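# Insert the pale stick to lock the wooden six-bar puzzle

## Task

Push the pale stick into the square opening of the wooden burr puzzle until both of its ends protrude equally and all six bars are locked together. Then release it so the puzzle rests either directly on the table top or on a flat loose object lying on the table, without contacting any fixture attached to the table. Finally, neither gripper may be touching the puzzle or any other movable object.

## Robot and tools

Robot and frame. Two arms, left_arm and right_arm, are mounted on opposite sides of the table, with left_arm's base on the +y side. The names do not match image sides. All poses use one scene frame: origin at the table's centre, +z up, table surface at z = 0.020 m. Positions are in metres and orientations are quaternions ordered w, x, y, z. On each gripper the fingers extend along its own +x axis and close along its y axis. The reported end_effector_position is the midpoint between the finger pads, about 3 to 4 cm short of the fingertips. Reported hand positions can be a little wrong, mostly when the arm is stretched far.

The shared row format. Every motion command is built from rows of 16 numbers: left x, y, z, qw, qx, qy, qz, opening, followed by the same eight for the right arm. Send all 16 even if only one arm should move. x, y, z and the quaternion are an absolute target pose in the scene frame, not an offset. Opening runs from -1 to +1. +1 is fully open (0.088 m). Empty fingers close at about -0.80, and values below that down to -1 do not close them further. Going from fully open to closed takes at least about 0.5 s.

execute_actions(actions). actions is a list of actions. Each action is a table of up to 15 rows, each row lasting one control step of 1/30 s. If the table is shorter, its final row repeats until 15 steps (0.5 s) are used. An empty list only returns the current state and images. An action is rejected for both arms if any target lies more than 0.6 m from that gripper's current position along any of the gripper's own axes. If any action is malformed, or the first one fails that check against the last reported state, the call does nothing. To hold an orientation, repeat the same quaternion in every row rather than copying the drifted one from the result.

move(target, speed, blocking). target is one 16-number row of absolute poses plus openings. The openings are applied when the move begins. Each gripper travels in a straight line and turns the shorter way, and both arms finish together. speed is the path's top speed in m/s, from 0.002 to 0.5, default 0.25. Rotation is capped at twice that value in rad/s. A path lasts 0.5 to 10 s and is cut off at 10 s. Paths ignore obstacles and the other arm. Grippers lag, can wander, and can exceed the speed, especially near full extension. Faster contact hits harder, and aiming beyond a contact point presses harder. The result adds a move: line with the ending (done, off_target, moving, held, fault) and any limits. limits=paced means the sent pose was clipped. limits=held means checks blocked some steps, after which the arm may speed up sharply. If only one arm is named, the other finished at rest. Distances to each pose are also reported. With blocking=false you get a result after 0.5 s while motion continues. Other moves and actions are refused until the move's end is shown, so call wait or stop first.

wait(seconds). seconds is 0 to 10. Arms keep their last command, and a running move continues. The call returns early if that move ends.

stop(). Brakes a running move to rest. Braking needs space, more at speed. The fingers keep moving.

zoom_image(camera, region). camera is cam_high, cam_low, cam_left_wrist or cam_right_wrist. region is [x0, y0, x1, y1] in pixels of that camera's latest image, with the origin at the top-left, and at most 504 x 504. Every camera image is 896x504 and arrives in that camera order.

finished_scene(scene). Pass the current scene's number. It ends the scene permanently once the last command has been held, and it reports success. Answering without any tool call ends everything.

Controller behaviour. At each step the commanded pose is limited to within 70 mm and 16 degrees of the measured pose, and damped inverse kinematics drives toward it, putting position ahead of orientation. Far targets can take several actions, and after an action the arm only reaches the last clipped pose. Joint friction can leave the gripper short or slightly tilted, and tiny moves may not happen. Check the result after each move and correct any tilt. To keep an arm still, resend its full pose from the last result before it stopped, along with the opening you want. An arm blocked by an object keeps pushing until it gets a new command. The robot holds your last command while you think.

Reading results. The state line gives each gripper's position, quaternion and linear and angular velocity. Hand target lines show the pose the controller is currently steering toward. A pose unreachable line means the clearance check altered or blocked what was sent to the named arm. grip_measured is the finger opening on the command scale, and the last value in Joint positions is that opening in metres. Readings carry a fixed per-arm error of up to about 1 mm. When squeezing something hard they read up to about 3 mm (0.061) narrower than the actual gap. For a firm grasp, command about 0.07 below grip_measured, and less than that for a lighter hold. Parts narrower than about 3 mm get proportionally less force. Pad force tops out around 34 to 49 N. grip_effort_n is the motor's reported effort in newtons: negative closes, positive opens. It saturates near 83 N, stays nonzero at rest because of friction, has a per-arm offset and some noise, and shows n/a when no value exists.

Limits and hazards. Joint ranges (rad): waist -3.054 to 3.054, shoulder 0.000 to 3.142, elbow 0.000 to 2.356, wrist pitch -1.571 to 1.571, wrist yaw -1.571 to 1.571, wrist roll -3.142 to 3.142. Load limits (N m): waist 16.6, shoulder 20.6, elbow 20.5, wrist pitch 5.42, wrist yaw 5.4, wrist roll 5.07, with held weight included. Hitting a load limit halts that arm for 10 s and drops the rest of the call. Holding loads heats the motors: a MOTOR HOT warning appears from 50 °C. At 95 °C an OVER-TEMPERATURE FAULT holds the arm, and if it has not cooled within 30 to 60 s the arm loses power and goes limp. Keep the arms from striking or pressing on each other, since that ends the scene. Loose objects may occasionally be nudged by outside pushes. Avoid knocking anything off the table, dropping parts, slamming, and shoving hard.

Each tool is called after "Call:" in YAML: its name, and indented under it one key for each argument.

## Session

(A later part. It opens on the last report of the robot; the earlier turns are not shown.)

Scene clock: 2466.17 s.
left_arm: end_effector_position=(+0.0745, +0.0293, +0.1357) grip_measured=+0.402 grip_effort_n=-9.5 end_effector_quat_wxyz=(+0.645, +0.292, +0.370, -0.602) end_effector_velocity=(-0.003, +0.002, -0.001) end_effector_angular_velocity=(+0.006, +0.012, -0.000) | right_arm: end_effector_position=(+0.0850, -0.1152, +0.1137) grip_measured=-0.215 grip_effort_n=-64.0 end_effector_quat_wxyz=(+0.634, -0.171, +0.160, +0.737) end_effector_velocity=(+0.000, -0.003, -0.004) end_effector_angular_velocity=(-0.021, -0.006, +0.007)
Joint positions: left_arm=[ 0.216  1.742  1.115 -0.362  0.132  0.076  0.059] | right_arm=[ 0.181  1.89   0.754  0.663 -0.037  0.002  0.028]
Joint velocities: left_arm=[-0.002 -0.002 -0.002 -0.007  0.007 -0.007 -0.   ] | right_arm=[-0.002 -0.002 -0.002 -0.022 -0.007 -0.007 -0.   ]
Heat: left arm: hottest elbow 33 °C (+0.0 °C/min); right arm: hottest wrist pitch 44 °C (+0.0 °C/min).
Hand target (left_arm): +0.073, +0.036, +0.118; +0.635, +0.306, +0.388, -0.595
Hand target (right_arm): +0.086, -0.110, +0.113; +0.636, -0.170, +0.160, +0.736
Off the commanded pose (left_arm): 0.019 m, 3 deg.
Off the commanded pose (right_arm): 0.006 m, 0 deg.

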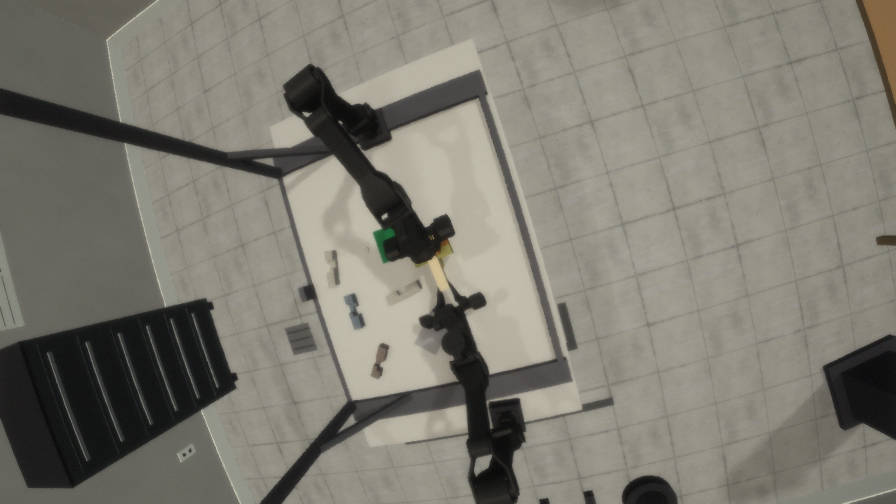

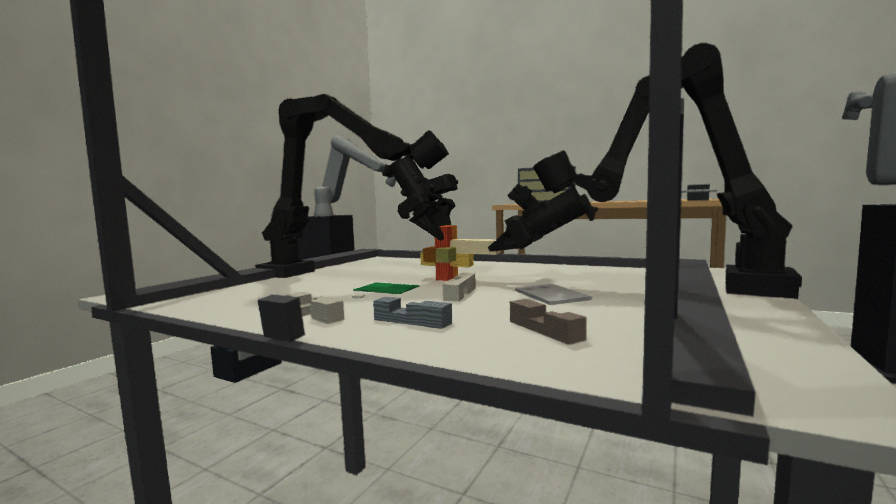

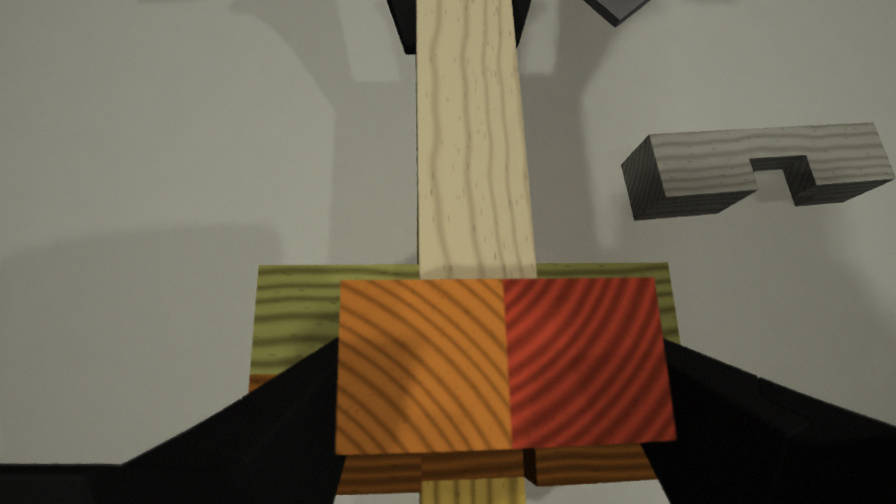

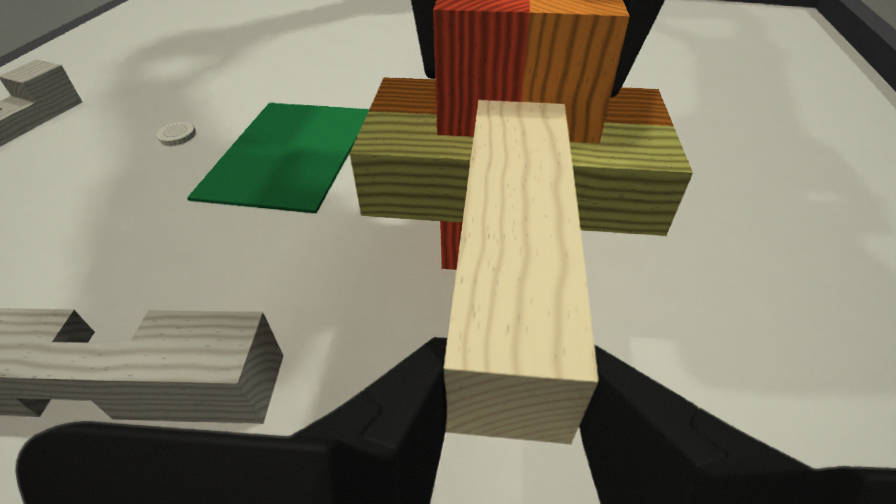

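Call:
execute_actions:
  actions:
    - [[0.0735,0.0349,0.1177,0.6347,0.3058,0.3877,-0.5943,0.40,0.08682,-0.11381,0.10961,0.63492,-0.17327,0.16343,0.73518,-0.225]]
    - [[0.0735,0.0349,0.1177,0.6347,0.3058,0.3877,-0.5943,0.40,0.08728,-0.11785,0.10634,0.63415,-0.17683,0.16673,0.73427,-0.225]]
    - [[0.0735,0.0349,0.1177,0.6347,0.3058,0.3877,-0.5943,0.40,0.08818,-0.11775,0.10634,0.63489,-0.17666,0.16691,0.73364,-0.225]]
    - [[0.0735,0.0349,0.1177,0.6347,0.3058,0.3877,-0.5943,0.40,0.08908,-0.11765,0.10634,0.63562,-0.1765,0.16709,0.73301,-0.225]]

Scene clock: 2519.97 s.
left_arm: end_effector_position=(+0.0746, +0.0293, +0.1357) grip_measured=+0.402 grip_effort_n=-9.1 end_effector_quat_wxyz=(+0.645, +0.292, +0.370, -0.602) end_effector_velocity=(-0.000, +0.002, -0.003) end_effector_angular_velocity=(+0.013, -0.007, -0.004) | right_arm: end_effector_position=(+0.0852, -0.1155, +0.1133) grip_measured=-0.215 grip_effort_n=-64.0 end_effector_quat_wxyz=(+0.634, -0.172, +0.160, +0.737) end_effector_velocity=(-0.002, -0.002, -0.001) end_effector_angular_velocity=(-0.007, +0.003, +0.020)
Joint positions: left_arm=[ 0.217  1.742  1.115 -0.362  0.132  0.076  0.059] | right_arm=[ 0.18   1.89   0.753  0.663 -0.037  0.002  0.028]
Joint velocities: left_arm=[-0.002  0.002 -0.002 -0.007 -0.007  0.007  0.   ] | right_arm=[-0.002 -0.002 -0.002 -0.007 -0.022 -0.007 -0.   ]
Heat: left arm: hottest elbow 33 °C (+0.0 °C/min); right arm: hottest wrist pitch 43 °C (-1.0 °C/min).
Hand target (left_arm): +0.073, +0.036, +0.118; +0.635, +0.306, +0.388, -0.594
Hand target (right_arm): +0.089, -0.118, +0.106; +0.636, -0.176, +0.167, +0.733
Off the commanded pose (left_arm): 0.019 m, 3 deg.
Off the commanded pose (right_arm): 0.008 m, 1 deg.

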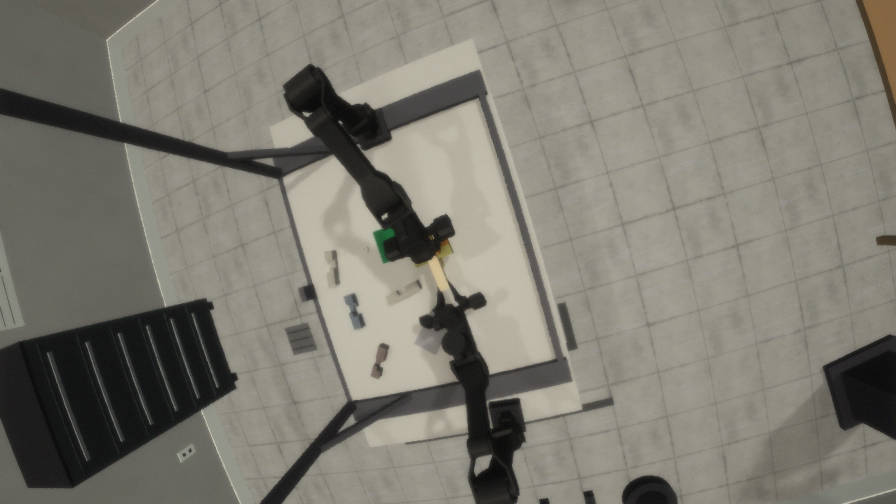

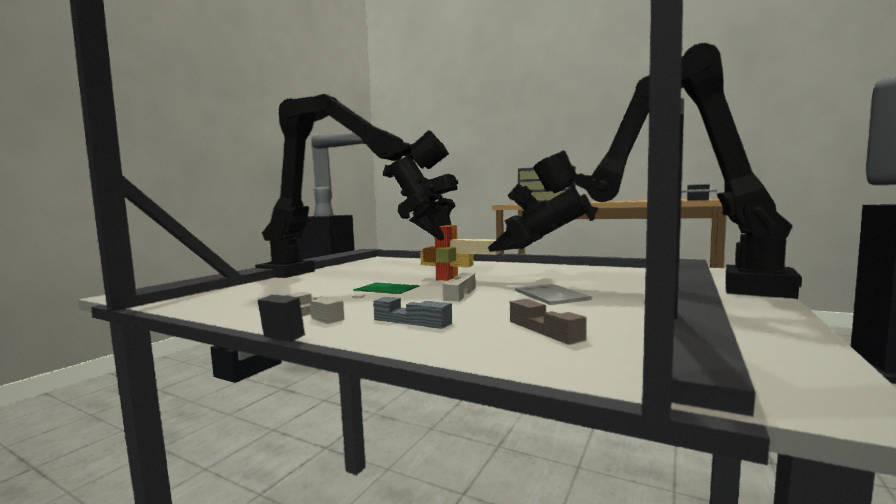

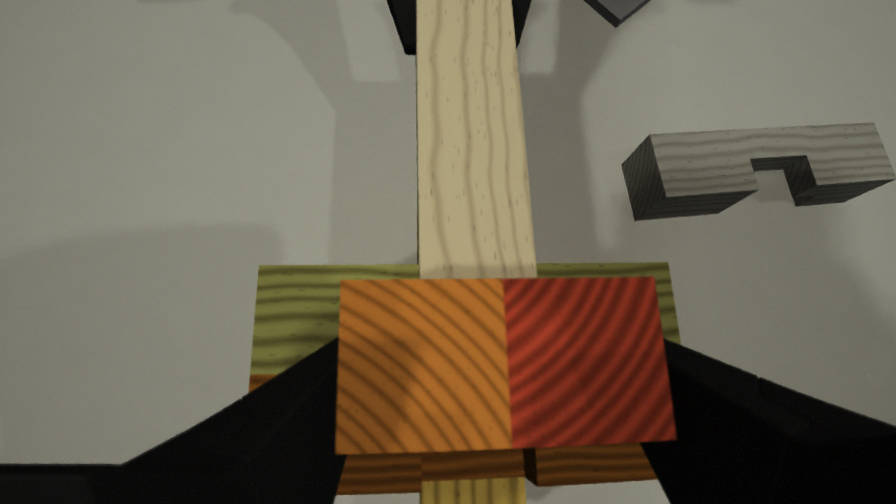

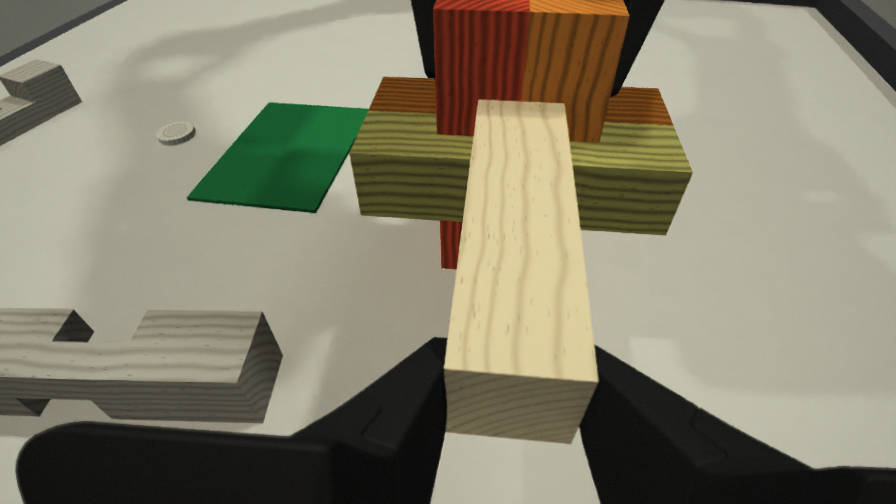

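Call:
execute_actions:
  actions:
    - [[0.0735,0.0349,0.1177,0.6347,0.3058,0.3877,-0.5943,0.40,0.0887,-0.11438,0.10962,0.63635,-0.17312,0.16396,0.73388,-0.225]]
    - [[0.0735,0.0349,0.1177,0.6347,0.3058,0.3877,-0.5943,0.40,0.08833,-0.11112,0.1129,0.63708,-0.16974,0.16082,0.73474,-0.225]]
    - [[0.0735,0.0349,0.1177,0.6347,0.3058,0.3877,-0.5943,0.40,0.08827,-0.11063,0.11289,0.63711,-0.16963,0.16071,0.73477,-0.225]]
    - [[0.0735,0.0349,0.1177,0.6347,0.3058,0.3877,-0.5943,0.40,0.08822,-0.11014,0.11288,0.63713,-0.16951,0.16061,0.7348,-0.225]]
    - [[0.0735,0.0349,0.1177,0.6347,0.3058,0.3877,-0.5943,0.40,0.08816,-0.10965,0.11287,0.63716,-0.1694,0.1605,0.73483,-0.225]]
    - [[0.0735,0.0349,0.1177,0.6347,0.3058,0.3877,-0.5943,0.40,0.08811,-0.10916,0.11286,0.63718,-0.16928,0.1604,0.73486,-0.225]]

Scene clock: 2528.33 s.
left_arm: end_effector_position=(+0.0748, +0.0296, +0.1356) grip_measured=+0.402 grip_effort_n=-9.1 end_effector_quat_wxyz=(+0.645, +0.292, +0.370, -0.602) end_effector_velocity=(-0.000, +0.002, -0.001) end_effector_angular_velocity=(+0.009, -0.000, +0.008) | right_arm: end_effector_position=(+0.0853, -0.1149, +0.1131) grip_measured=-0.215 grip_effort_n=-64.0 end_effector_quat_wxyz=(+0.634, -0.172, +0.160, +0.737) end_effector_velocity=(-0.002, -0.000, +0.002) end_effector_angular_velocity=(+0.007, +0.004, +0.020)
Joint positions: left_arm=[ 0.217  1.742  1.115 -0.363  0.132  0.076  0.059] | right_arm=[ 0.18   1.893  0.756  0.663 -0.037  0.002  0.028]
Joint velocities: left_arm=[-0.002 -0.002 -0.002 -0.007 -0.007 -0.007 -0.   ] | right_arm=[-0.002 -0.002 -0.002  0.007 -0.022 -0.007 -0.   ]
Heat: left arm: hottest elbow 33 °C (+0.0 °C/min); right arm: hottest wrist pitch 43 °C (-1.0 °C/min).
Hand target (left_arm): +0.073, +0.036, +0.118; +0.635, +0.306, +0.388, -0.594
Hand target (right_arm): +0.088, -0.109, +0.113; +0.637, -0.169, +0.160, +0.735
Off the commanded pose (left_arm): 0.019 m, 3 deg.
Off the commanded pose (right_arm): 0.006 m, 1 deg.

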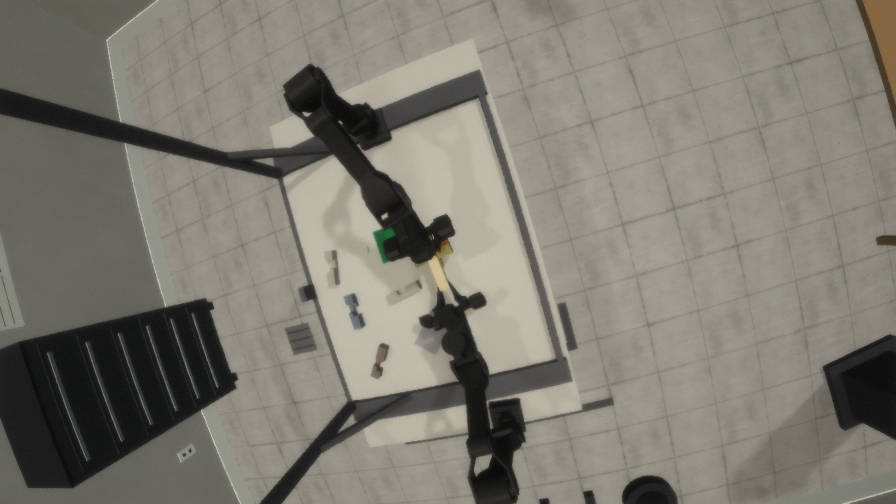

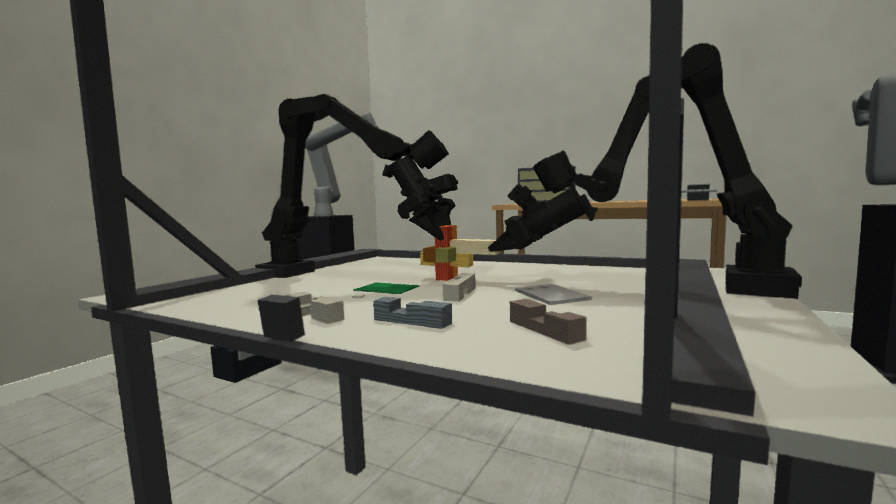

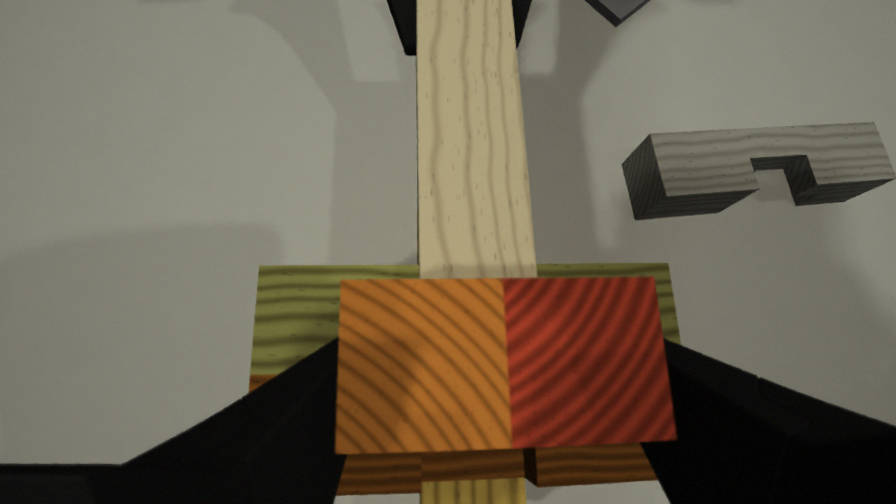

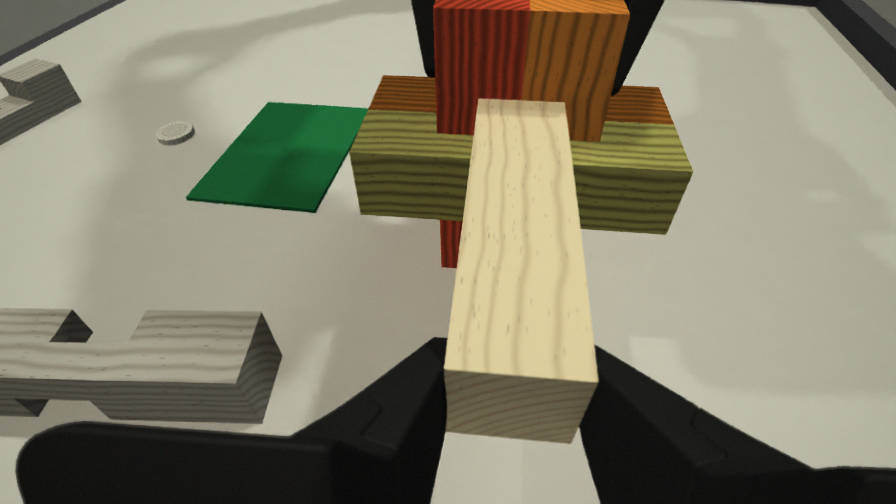

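Call:
zoom_image:
  camera: "cam_left_wrist"
  region: [236, 350, 296, 400]

Call:
zoom_image:
  camera: "cam_right_wrist"
  region: [350, 90, 410, 130]

Call:
zoom_image:
  camera: "cam_right_wrist"
  region: [640, 100, 700, 140]

Region (236, 350, 296, 400) of cam_left_wrist's 896x504 image, scaled by 8.400, with more detail than that image has.

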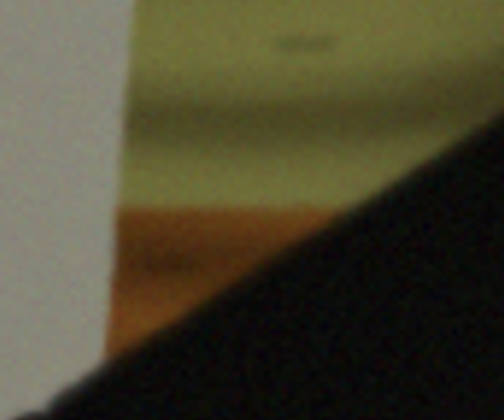

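Region (350, 90, 410, 130) of cam_right_wrist's 896x504 image, scaled by 8.400, with more detail than that image has.

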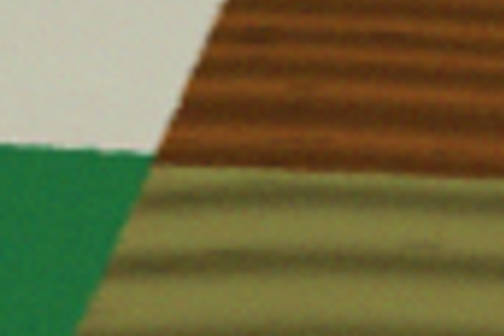

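Region (640, 100, 700, 140) of cam_right_wrist's 896x504 image, scaled by 8.400, with more detail than that image has.

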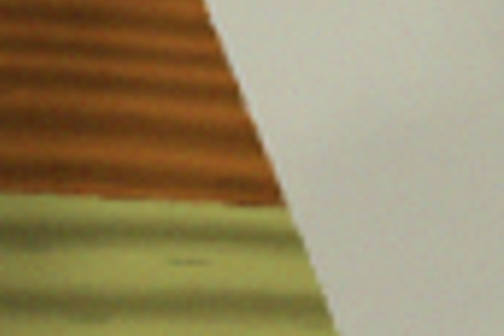

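Call:
execute_actions:
  actions:
    - [[0.0735,0.0349,0.1177,0.6347,0.3058,0.3877,-0.5943,0.40,0.08764,-0.11166,0.11142,0.63628,-0.17072,0.16147,0.73505,-0.225]]
    - [[0.0735,0.0349,0.1177,0.6347,0.3058,0.3877,-0.5943,0.40,0.08716,-0.11415,0.10998,0.63539,-0.17217,0.16253,0.73525,-0.225]]
    - [[0.0735,0.0349,0.1177,0.6347,0.3058,0.3877,-0.5943,0.40,0.08669,-0.11665,0.10854,0.63449,-0.17361,0.1636,0.73544,-0.225]]

Scene clock: 2544.90 s.
left_arm: end_effector_position=(+0.0748, +0.0296, +0.1356) grip_measured=+0.402 grip_effort_n=-9.1 end_effector_quat_wxyz=(+0.645, +0.292, +0.370, -0.602) end_effector_velocity=(-0.000, +0.002, -0.001) end_effector_angular_velocity=(+0.009, -0.000, +0.008) | right_arm: end_effector_position=(+0.0853, -0.1150, +0.1131) grip_measured=-0.215 grip_effort_n=-64.0 end_effector_quat_wxyz=(+0.634, -0.171, +0.160, +0.737) end_effector_velocity=(+0.000, -0.001, -0.000) end_effector_angular_velocity=(+0.004, -0.009, -0.001)
Joint positions: left_arm=[ 0.217  1.742  1.115 -0.363  0.132  0.076  0.059] | right_arm=[ 0.18   1.893  0.754  0.665 -0.037  0.002  0.028]
Joint velocities: left_arm=[-0.002 -0.002 -0.002 -0.007 -0.007 -0.007 -0.   ] | right_arm=[ 0.002 -0.002 -0.007  0.007  0.007 -0.007 -0.   ]
Heat: left arm: hottest elbow 33 °C (+0.0 °C/min); right arm: hottest wrist pitch 43 °C (+0.0 °C/min).
Hand target (left_arm): +0.073, +0.036, +0.118; +0.635, +0.306, +0.388, -0.594
Hand target (right_arm): +0.087, -0.117, +0.109; +0.634, -0.174, +0.164, +0.735
Off the commanded pose (left_arm): 0.019 m, 3 deg.
Off the commanded pose (right_arm): 0.005 m, 1 deg.

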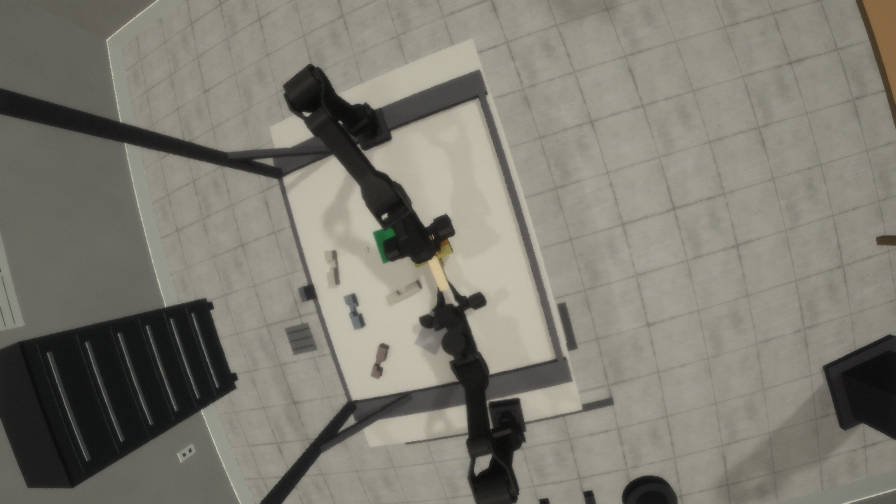

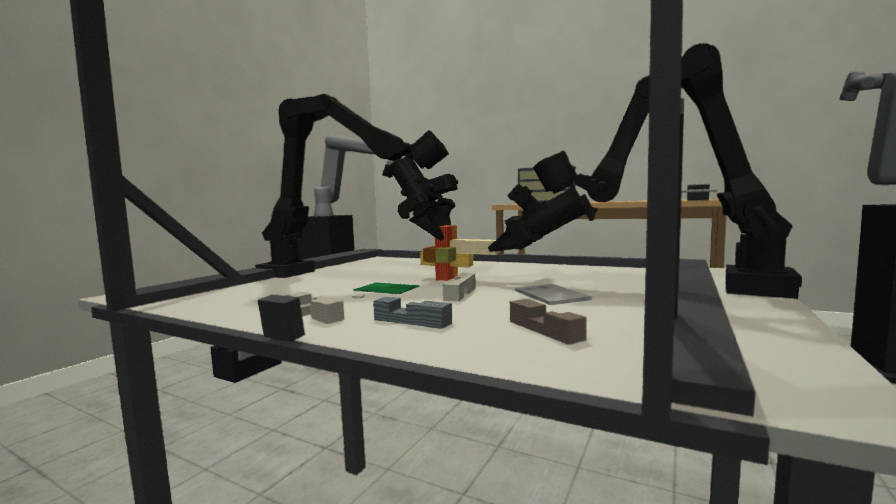

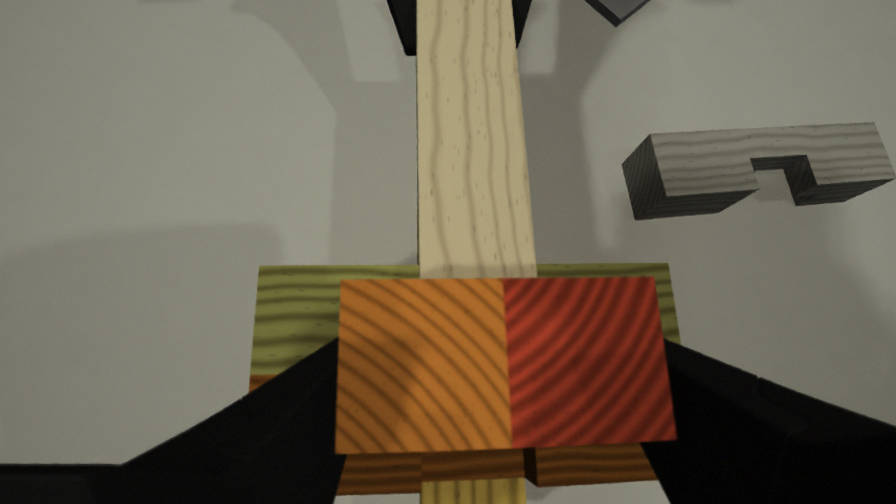

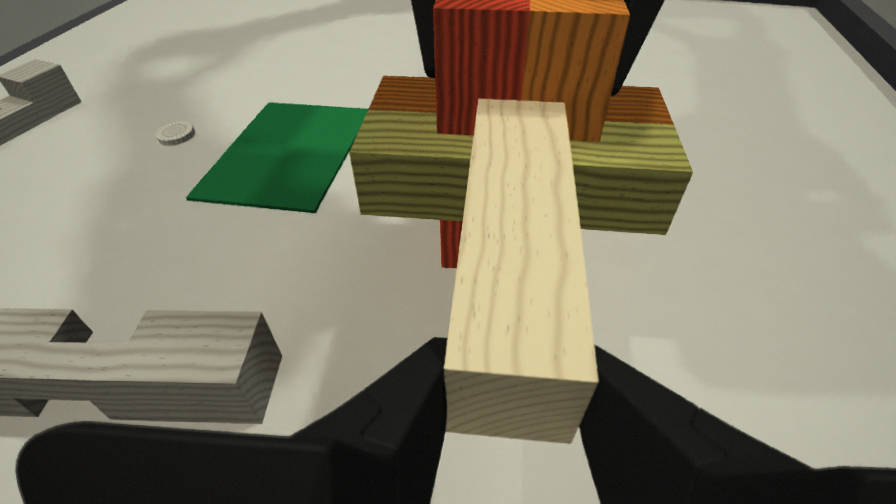

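Call:
execute_actions:
  actions:
    - [[0.0735,0.0349,0.1177,0.6347,0.3058,0.3877,-0.5943,0.40,0.08671,-0.11684,0.10852,0.63457,-0.17325,0.16327,0.73553,-0.225]]
    - [[0.0735,0.0349,0.1177,0.6347,0.3058,0.3877,-0.5943,0.40,0.08639,-0.11407,0.11074,0.63502,-0.17121,0.16137,0.73606,-0.225]]
    - [[0.0735,0.0349,0.1177,0.6347,0.3058,0.3877,-0.5943,0.40,0.08607,-0.1113,0.11296,0.63546,-0.16916,0.15947,0.73658,-0.225]]
    - [[0.0735,0.0349,0.1177,0.6347,0.3058,0.3877,-0.5943,0.40,0.08602,-0.1109,0.11293,0.63548,-0.16908,0.1594,0.7366,-0.225]]
    - [[0.0735,0.0349,0.1177,0.6347,0.3058,0.3877,-0.5943,0.40,0.08598,-0.1105,0.1129,0.63549,-0.16901,0.15933,0.73662,-0.225]]
    - [[0.0735,0.0349,0.1177,0.6347,0.3058,0.3877,-0.5943,0.40,0.08593,-0.1101,0.11287,0.63551,-0.16893,0.15926,0.73664,-0.225]]
    - [[0.0735,0.0349,0.1177,0.6347,0.3058,0.3877,-0.5943,0.40,0.08589,-0.1097,0.11284,0.63552,-0.16886,0.15919,0.73666,-0.225]]
    - [[0.0735,0.0349,0.1177,0.6347,0.3058,0.3877,-0.5943,0.40,0.08584,-0.1093,0.11281,0.63554,-0.16878,0.15912,0.73668,-0.225]]

Scene clock: 2560.30 s.
left_arm: end_effector_position=(+0.0748, +0.0296, +0.1356) grip_measured=+0.402 grip_effort_n=-9.1 end_effector_quat_wxyz=(+0.645, +0.292, +0.370, -0.602) end_effector_velocity=(-0.000, +0.002, -0.003) end_effector_angular_velocity=(+0.013, +0.001, +0.008) | right_arm: end_effector_position=(+0.0853, -0.1149, +0.1131) grip_measured=-0.215 grip_effort_n=-64.0 end_effector_quat_wxyz=(+0.634, -0.171, +0.160, +0.737) end_effector_velocity=(+0.000, -0.001, -0.001) end_effector_angular_velocity=(-0.007, +0.003, +0.016)
Joint positions: left_arm=[ 0.217  1.742  1.115 -0.363  0.132  0.076  0.059] | right_arm=[ 0.18   1.894  0.754  0.668 -0.037  0.002  0.028]
Joint velocities: left_arm=[-0.002  0.002 -0.002 -0.007 -0.007 -0.007 -0.   ] | right_arm=[-0.007 -0.002 -0.002 -0.007 -0.022 -0.007 -0.   ]
Heat: left arm: hottest elbow 33 °C (+0.0 °C/min); right arm: hottest wrist pitch 44 °C (+1.0 °C/min).
Hand target (left_arm): +0.073, +0.036, +0.118; +0.635, +0.306, +0.388, -0.594
Hand target (right_arm): +0.086, -0.109, +0.113; +0.635, -0.169, +0.159, +0.737
Off the commanded pose (left_arm): 0.019 m, 3 deg.
Off the commanded pose (right_arm): 0.006 m, 0 deg.

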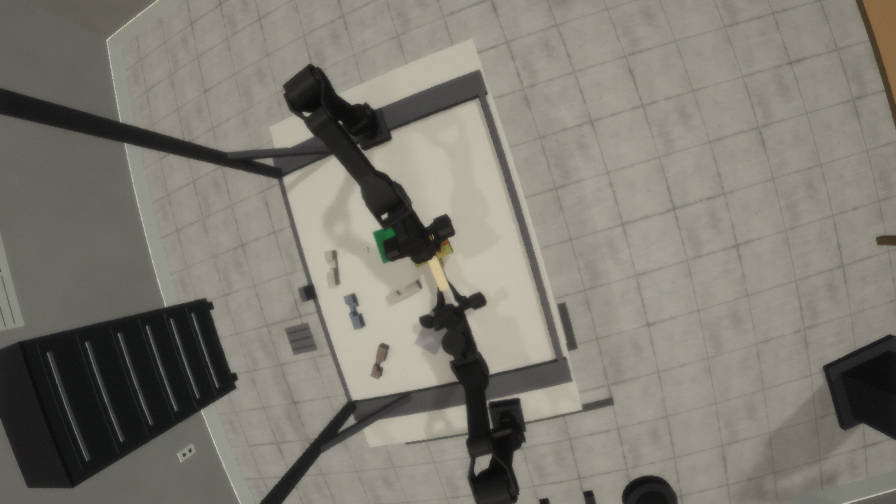

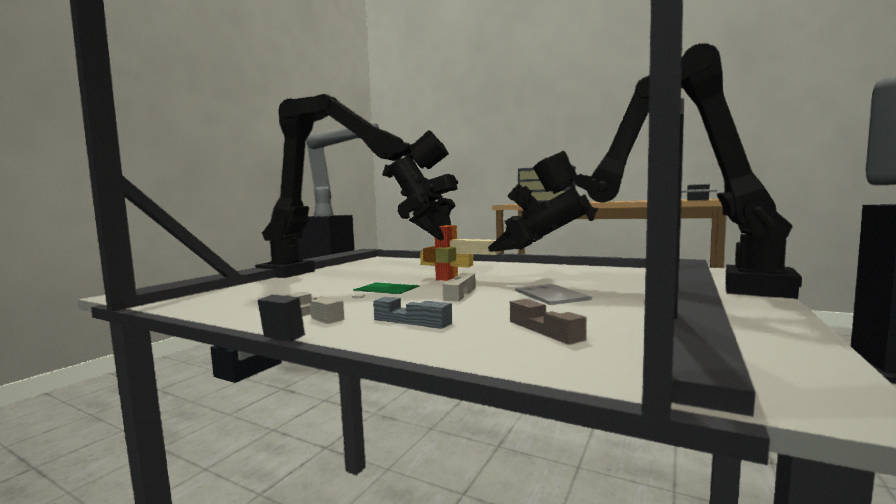

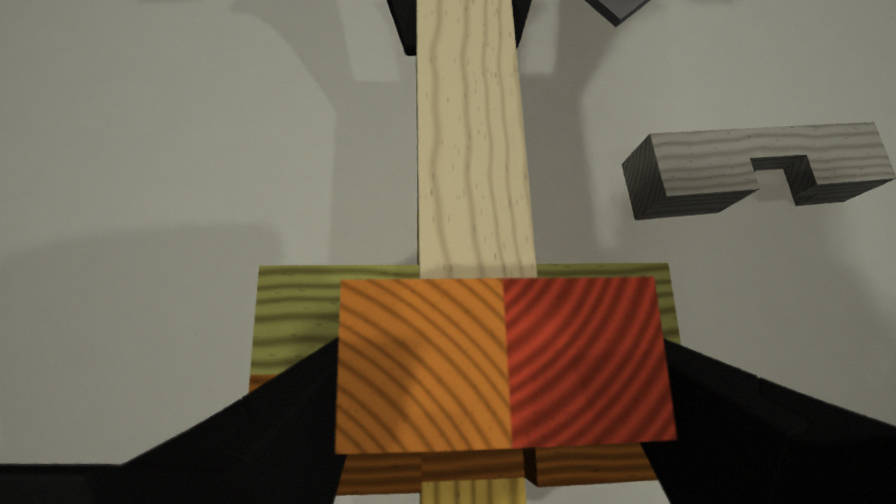

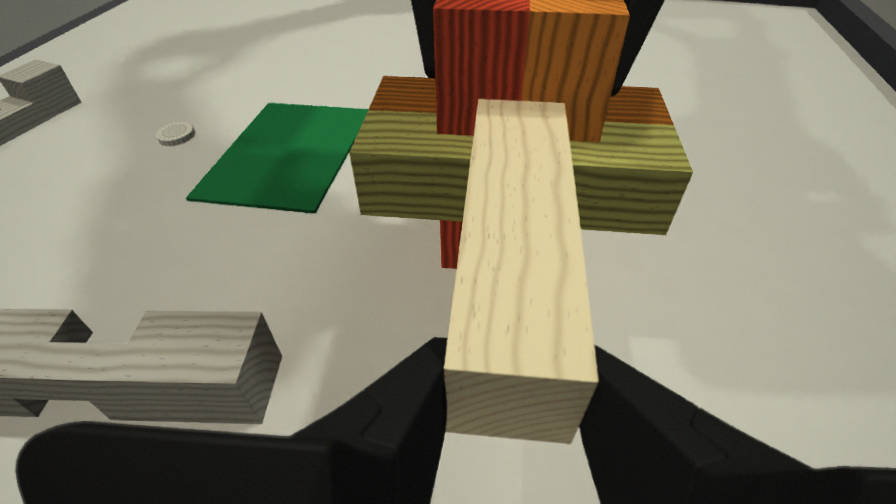

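Call:
execute_actions:
  actions:
    - [[0.0735,0.0349,0.1177,0.6347,0.3058,0.3877,-0.5943,0.40,0.08629,-0.11323,0.11033,0.63496,-0.17145,0.1616,0.736,-0.225]]
    - [[0.0735,0.0349,0.1177,0.6347,0.3058,0.3877,-0.5943,0.40,0.08674,-0.11716,0.10784,0.63438,-0.17412,0.16407,0.73531,-0.225]]
    - [[0.0735,0.0349,0.1177,0.6347,0.3058,0.3877,-0.5943,0.40,0.08677,-0.11739,0.10784,0.6345,-0.17359,0.16357,0.73545,-0.225]]
    - [[0.0735,0.0349,0.1177,0.6347,0.3058,0.3877,-0.5943,0.40,0.08679,-0.11762,0.10784,0.63462,-0.17306,0.16307,0.73559,-0.225]]

Scene clock: 2586.23 s.
left_arm: end_effector_position=(+0.0748, +0.0296, +0.1356) grip_measured=+0.402 grip_effort_n=-9.5 end_effector_quat_wxyz=(+0.645, +0.292, +0.370, -0.602) end_effector_velocity=(-0.003, +0.002, -0.003) end_effector_angular_velocity=(+0.010, +0.021, +0.012) | right_arm: end_effector_position=(+0.0854, -0.1152, +0.1131) grip_measured=-0.215 grip_effort_n=-64.0 end_effector_quat_wxyz=(+0.634, -0.170, +0.159, +0.737) end_effector_velocity=(-0.002, -0.002, -0.001) end_effector_angular_velocity=(-0.007, -0.004, +0.012)
Joint positions: left_arm=[ 0.217  1.742  1.115 -0.363  0.132  0.076  0.059] | right_arm=[ 0.18   1.894  0.751  0.674 -0.037  0.002  0.028]
Joint velocities: left_arm=[-0.002  0.002 -0.002 -0.007  0.007 -0.022 -0.   ] | right_arm=[ 0.002 -0.002 -0.002 -0.007 -0.007 -0.007 -0.   ]
Heat: left arm: hottest elbow 33 °C (+0.0 °C/min); right arm: hottest wrist pitch 44 °C (+1.0 °C/min).
Hand target (left_arm): +0.073, +0.036, +0.118; +0.635, +0.306, +0.388, -0.594
Hand target (right_arm): +0.087, -0.118, +0.108; +0.635, -0.173, +0.163, +0.735
Off the commanded pose (left_arm): 0.019 m, 3 deg.
Off the commanded pose (right_arm): 0.006 m, 1 deg.

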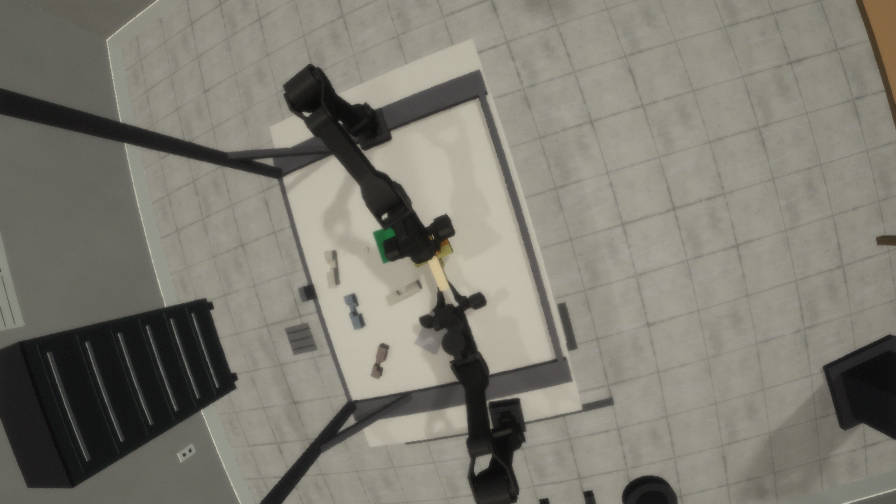

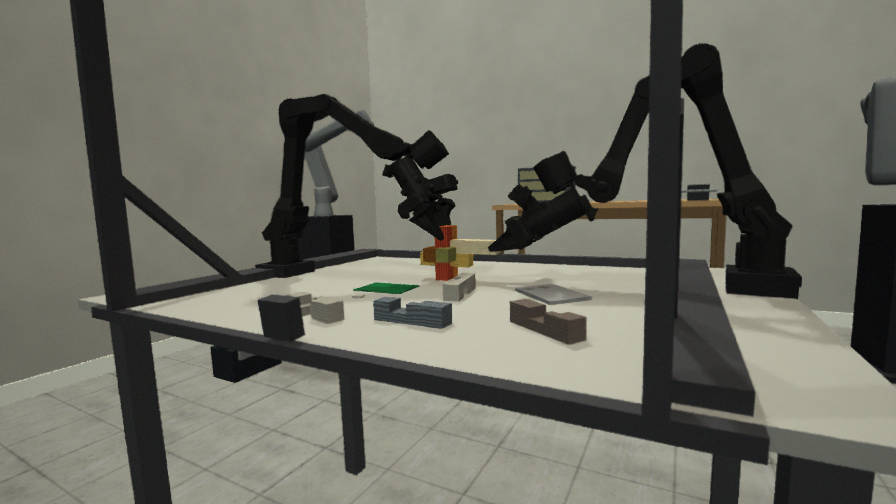

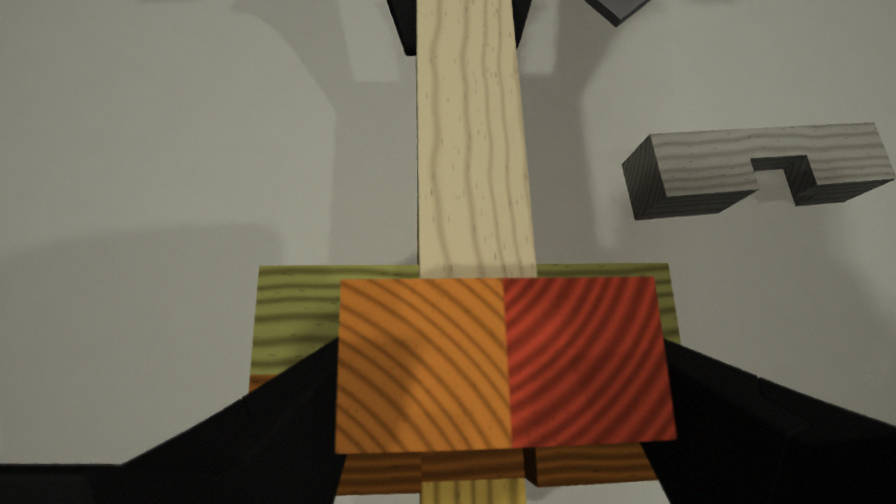

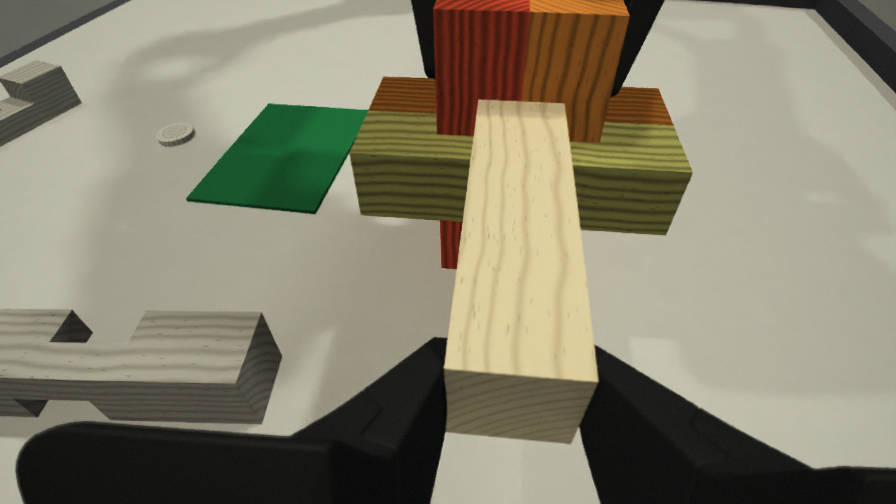

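Call:
execute_actions:
  actions:
    - [[0.0735,0.0349,0.1177,0.6347,0.3058,0.3877,-0.5943,0.40,0.08644,-0.11457,0.1107,0.63518,-0.17048,0.16068,0.73625,-0.225]]
    - [[0.0735,0.0349,0.1177,0.6347,0.3058,0.3877,-0.5943,0.40,0.08609,-0.11152,0.11356,0.63574,-0.1679,0.15828,0.73691,-0.225]]
    - [[0.0735,0.0349,0.1177,0.6347,0.3058,0.3877,-0.5943,0.40,0.08604,-0.11112,0.11353,0.63576,-0.16782,0.15821,0.73693,-0.225]]
    - [[0.0735,0.0349,0.1177,0.6347,0.3058,0.3877,-0.5943,0.40,0.086,-0.11072,0.1135,0.63577,-0.16775,0.15814,0.73695,-0.225]]
    - [[0.0735,0.0349,0.1177,0.6347,0.3058,0.3877,-0.5943,0.40,0.08595,-0.11032,0.11347,0.63579,-0.16767,0.15807,0.73697,-0.225]]
    - [[0.0735,0.0349,0.1177,0.6347,0.3058,0.3877,-0.5943,0.40,0.08591,-0.10992,0.11344,0.6358,-0.1676,0.158,0.73699,-0.225]]
    - [[0.0735,0.0349,0.1177,0.6347,0.3058,0.3877,-0.5943,0.40,0.08586,-0.10952,0.11341,0.63582,-0.16752,0.15793,0.73701,-0.225]]
    - [[0.0735,0.0349,0.1177,0.6347,0.3058,0.3877,-0.5943,0.40,0.08582,-0.10912,0.11338,0.63583,-0.16745,0.15786,0.73703,-0.225]]

Scene clock: 2599.27 s.
left_arm: end_effector_position=(+0.0748, +0.0296, +0.1356) grip_measured=+0.402 grip_effort_n=-9.1 end_effector_quat_wxyz=(+0.645, +0.292, +0.370, -0.602) end_effector_velocity=(+0.001, +0.003, -0.001) end_effector_angular_velocity=(+0.011, -0.004, +0.028) | right_arm: end_effector_position=(+0.0853, -0.1148, +0.1132) grip_measured=-0.215 grip_effort_n=-64.0 end_effector_quat_wxyz=(+0.634, -0.170, +0.159, +0.737) end_effector_velocity=(+0.000, -0.000, -0.002) end_effector_angular_velocity=(-0.007, -0.004, +0.007)
Joint positions: left_arm=[ 0.217  1.742  1.115 -0.363  0.132  0.076  0.059] | right_arm=[ 0.18   1.894  0.753  0.672 -0.037  0.002  0.028]
Joint velocities: left_arm=[-0.002 -0.007 -0.007 -0.007 -0.022 -0.022 -0.   ] | right_arm=[-0.002  0.002  0.002 -0.007 -0.007 -0.007 -0.   ]
Heat: left arm: hottest elbow 33 °C (+0.0 °C/min); right arm: hottest wrist pitch 44 °C (+1.0 °C/min).
Hand target (left_arm): +0.073, +0.036, +0.118; +0.635, +0.306, +0.388, -0.594
Hand target (right_arm): +0.086, -0.109, +0.113; +0.636, -0.167, +0.158, +0.737
Off the commanded pose (left_arm): 0.019 m, 3 deg.
Off the commanded pose (right_arm): 0.006 m, 0 deg.

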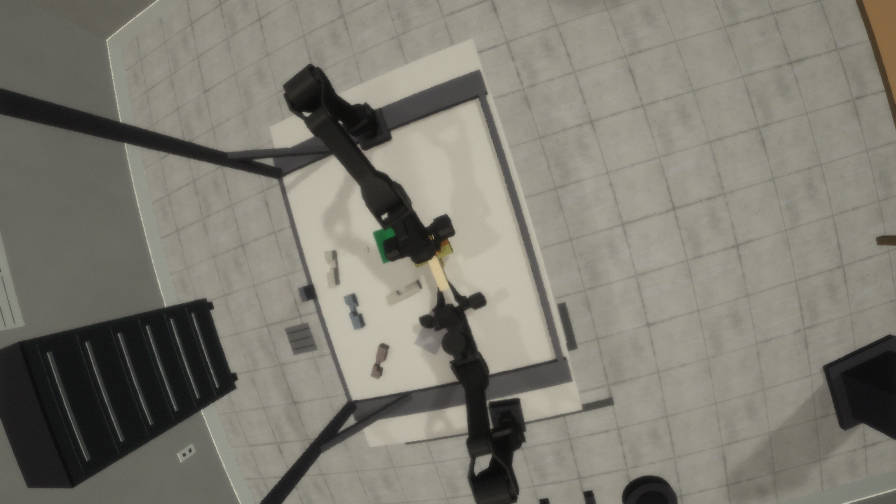

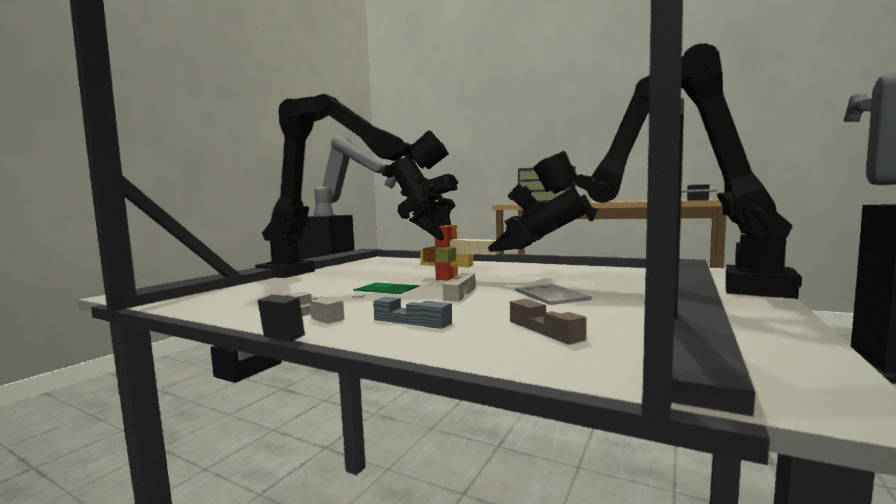

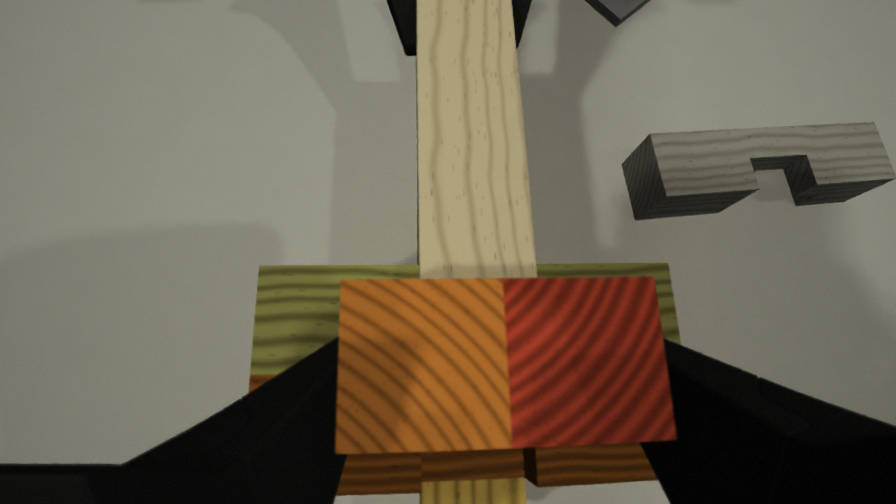

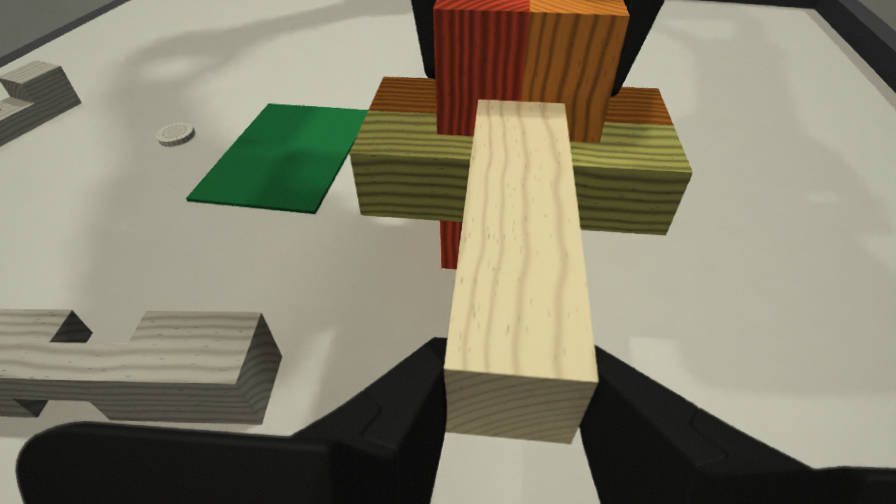

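Call:
zoom_image:
  camera: "cam_right_wrist"
  region: [345, 100, 445, 165]

Call:
zoom_image:
  camera: "cam_right_wrist"
  region: [595, 115, 695, 180]

Region (345, 100, 445, 165) of cam_right_wrist's 896x504 image, scaled by 5.040, with more detail than that image has; it fills the top 328 rows of this view, and the rest is white.

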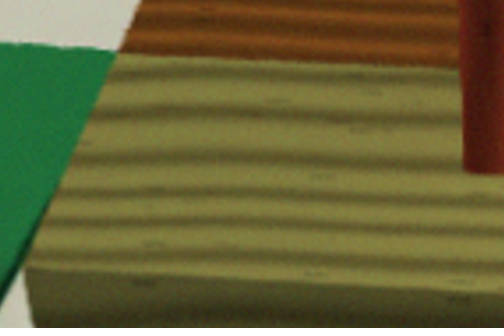

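Region (595, 115, 695, 180) of cam_right_wrist's 896x504 image, scaled by 5.040, with more detail than that image has; it fills the top 328 rows of this view, and the rest is white.

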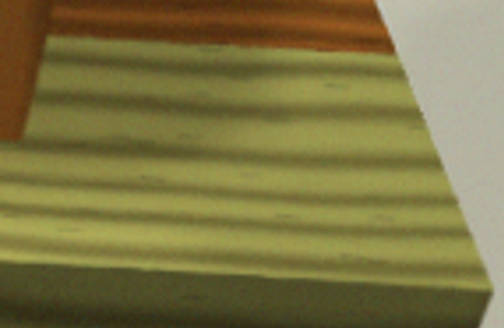

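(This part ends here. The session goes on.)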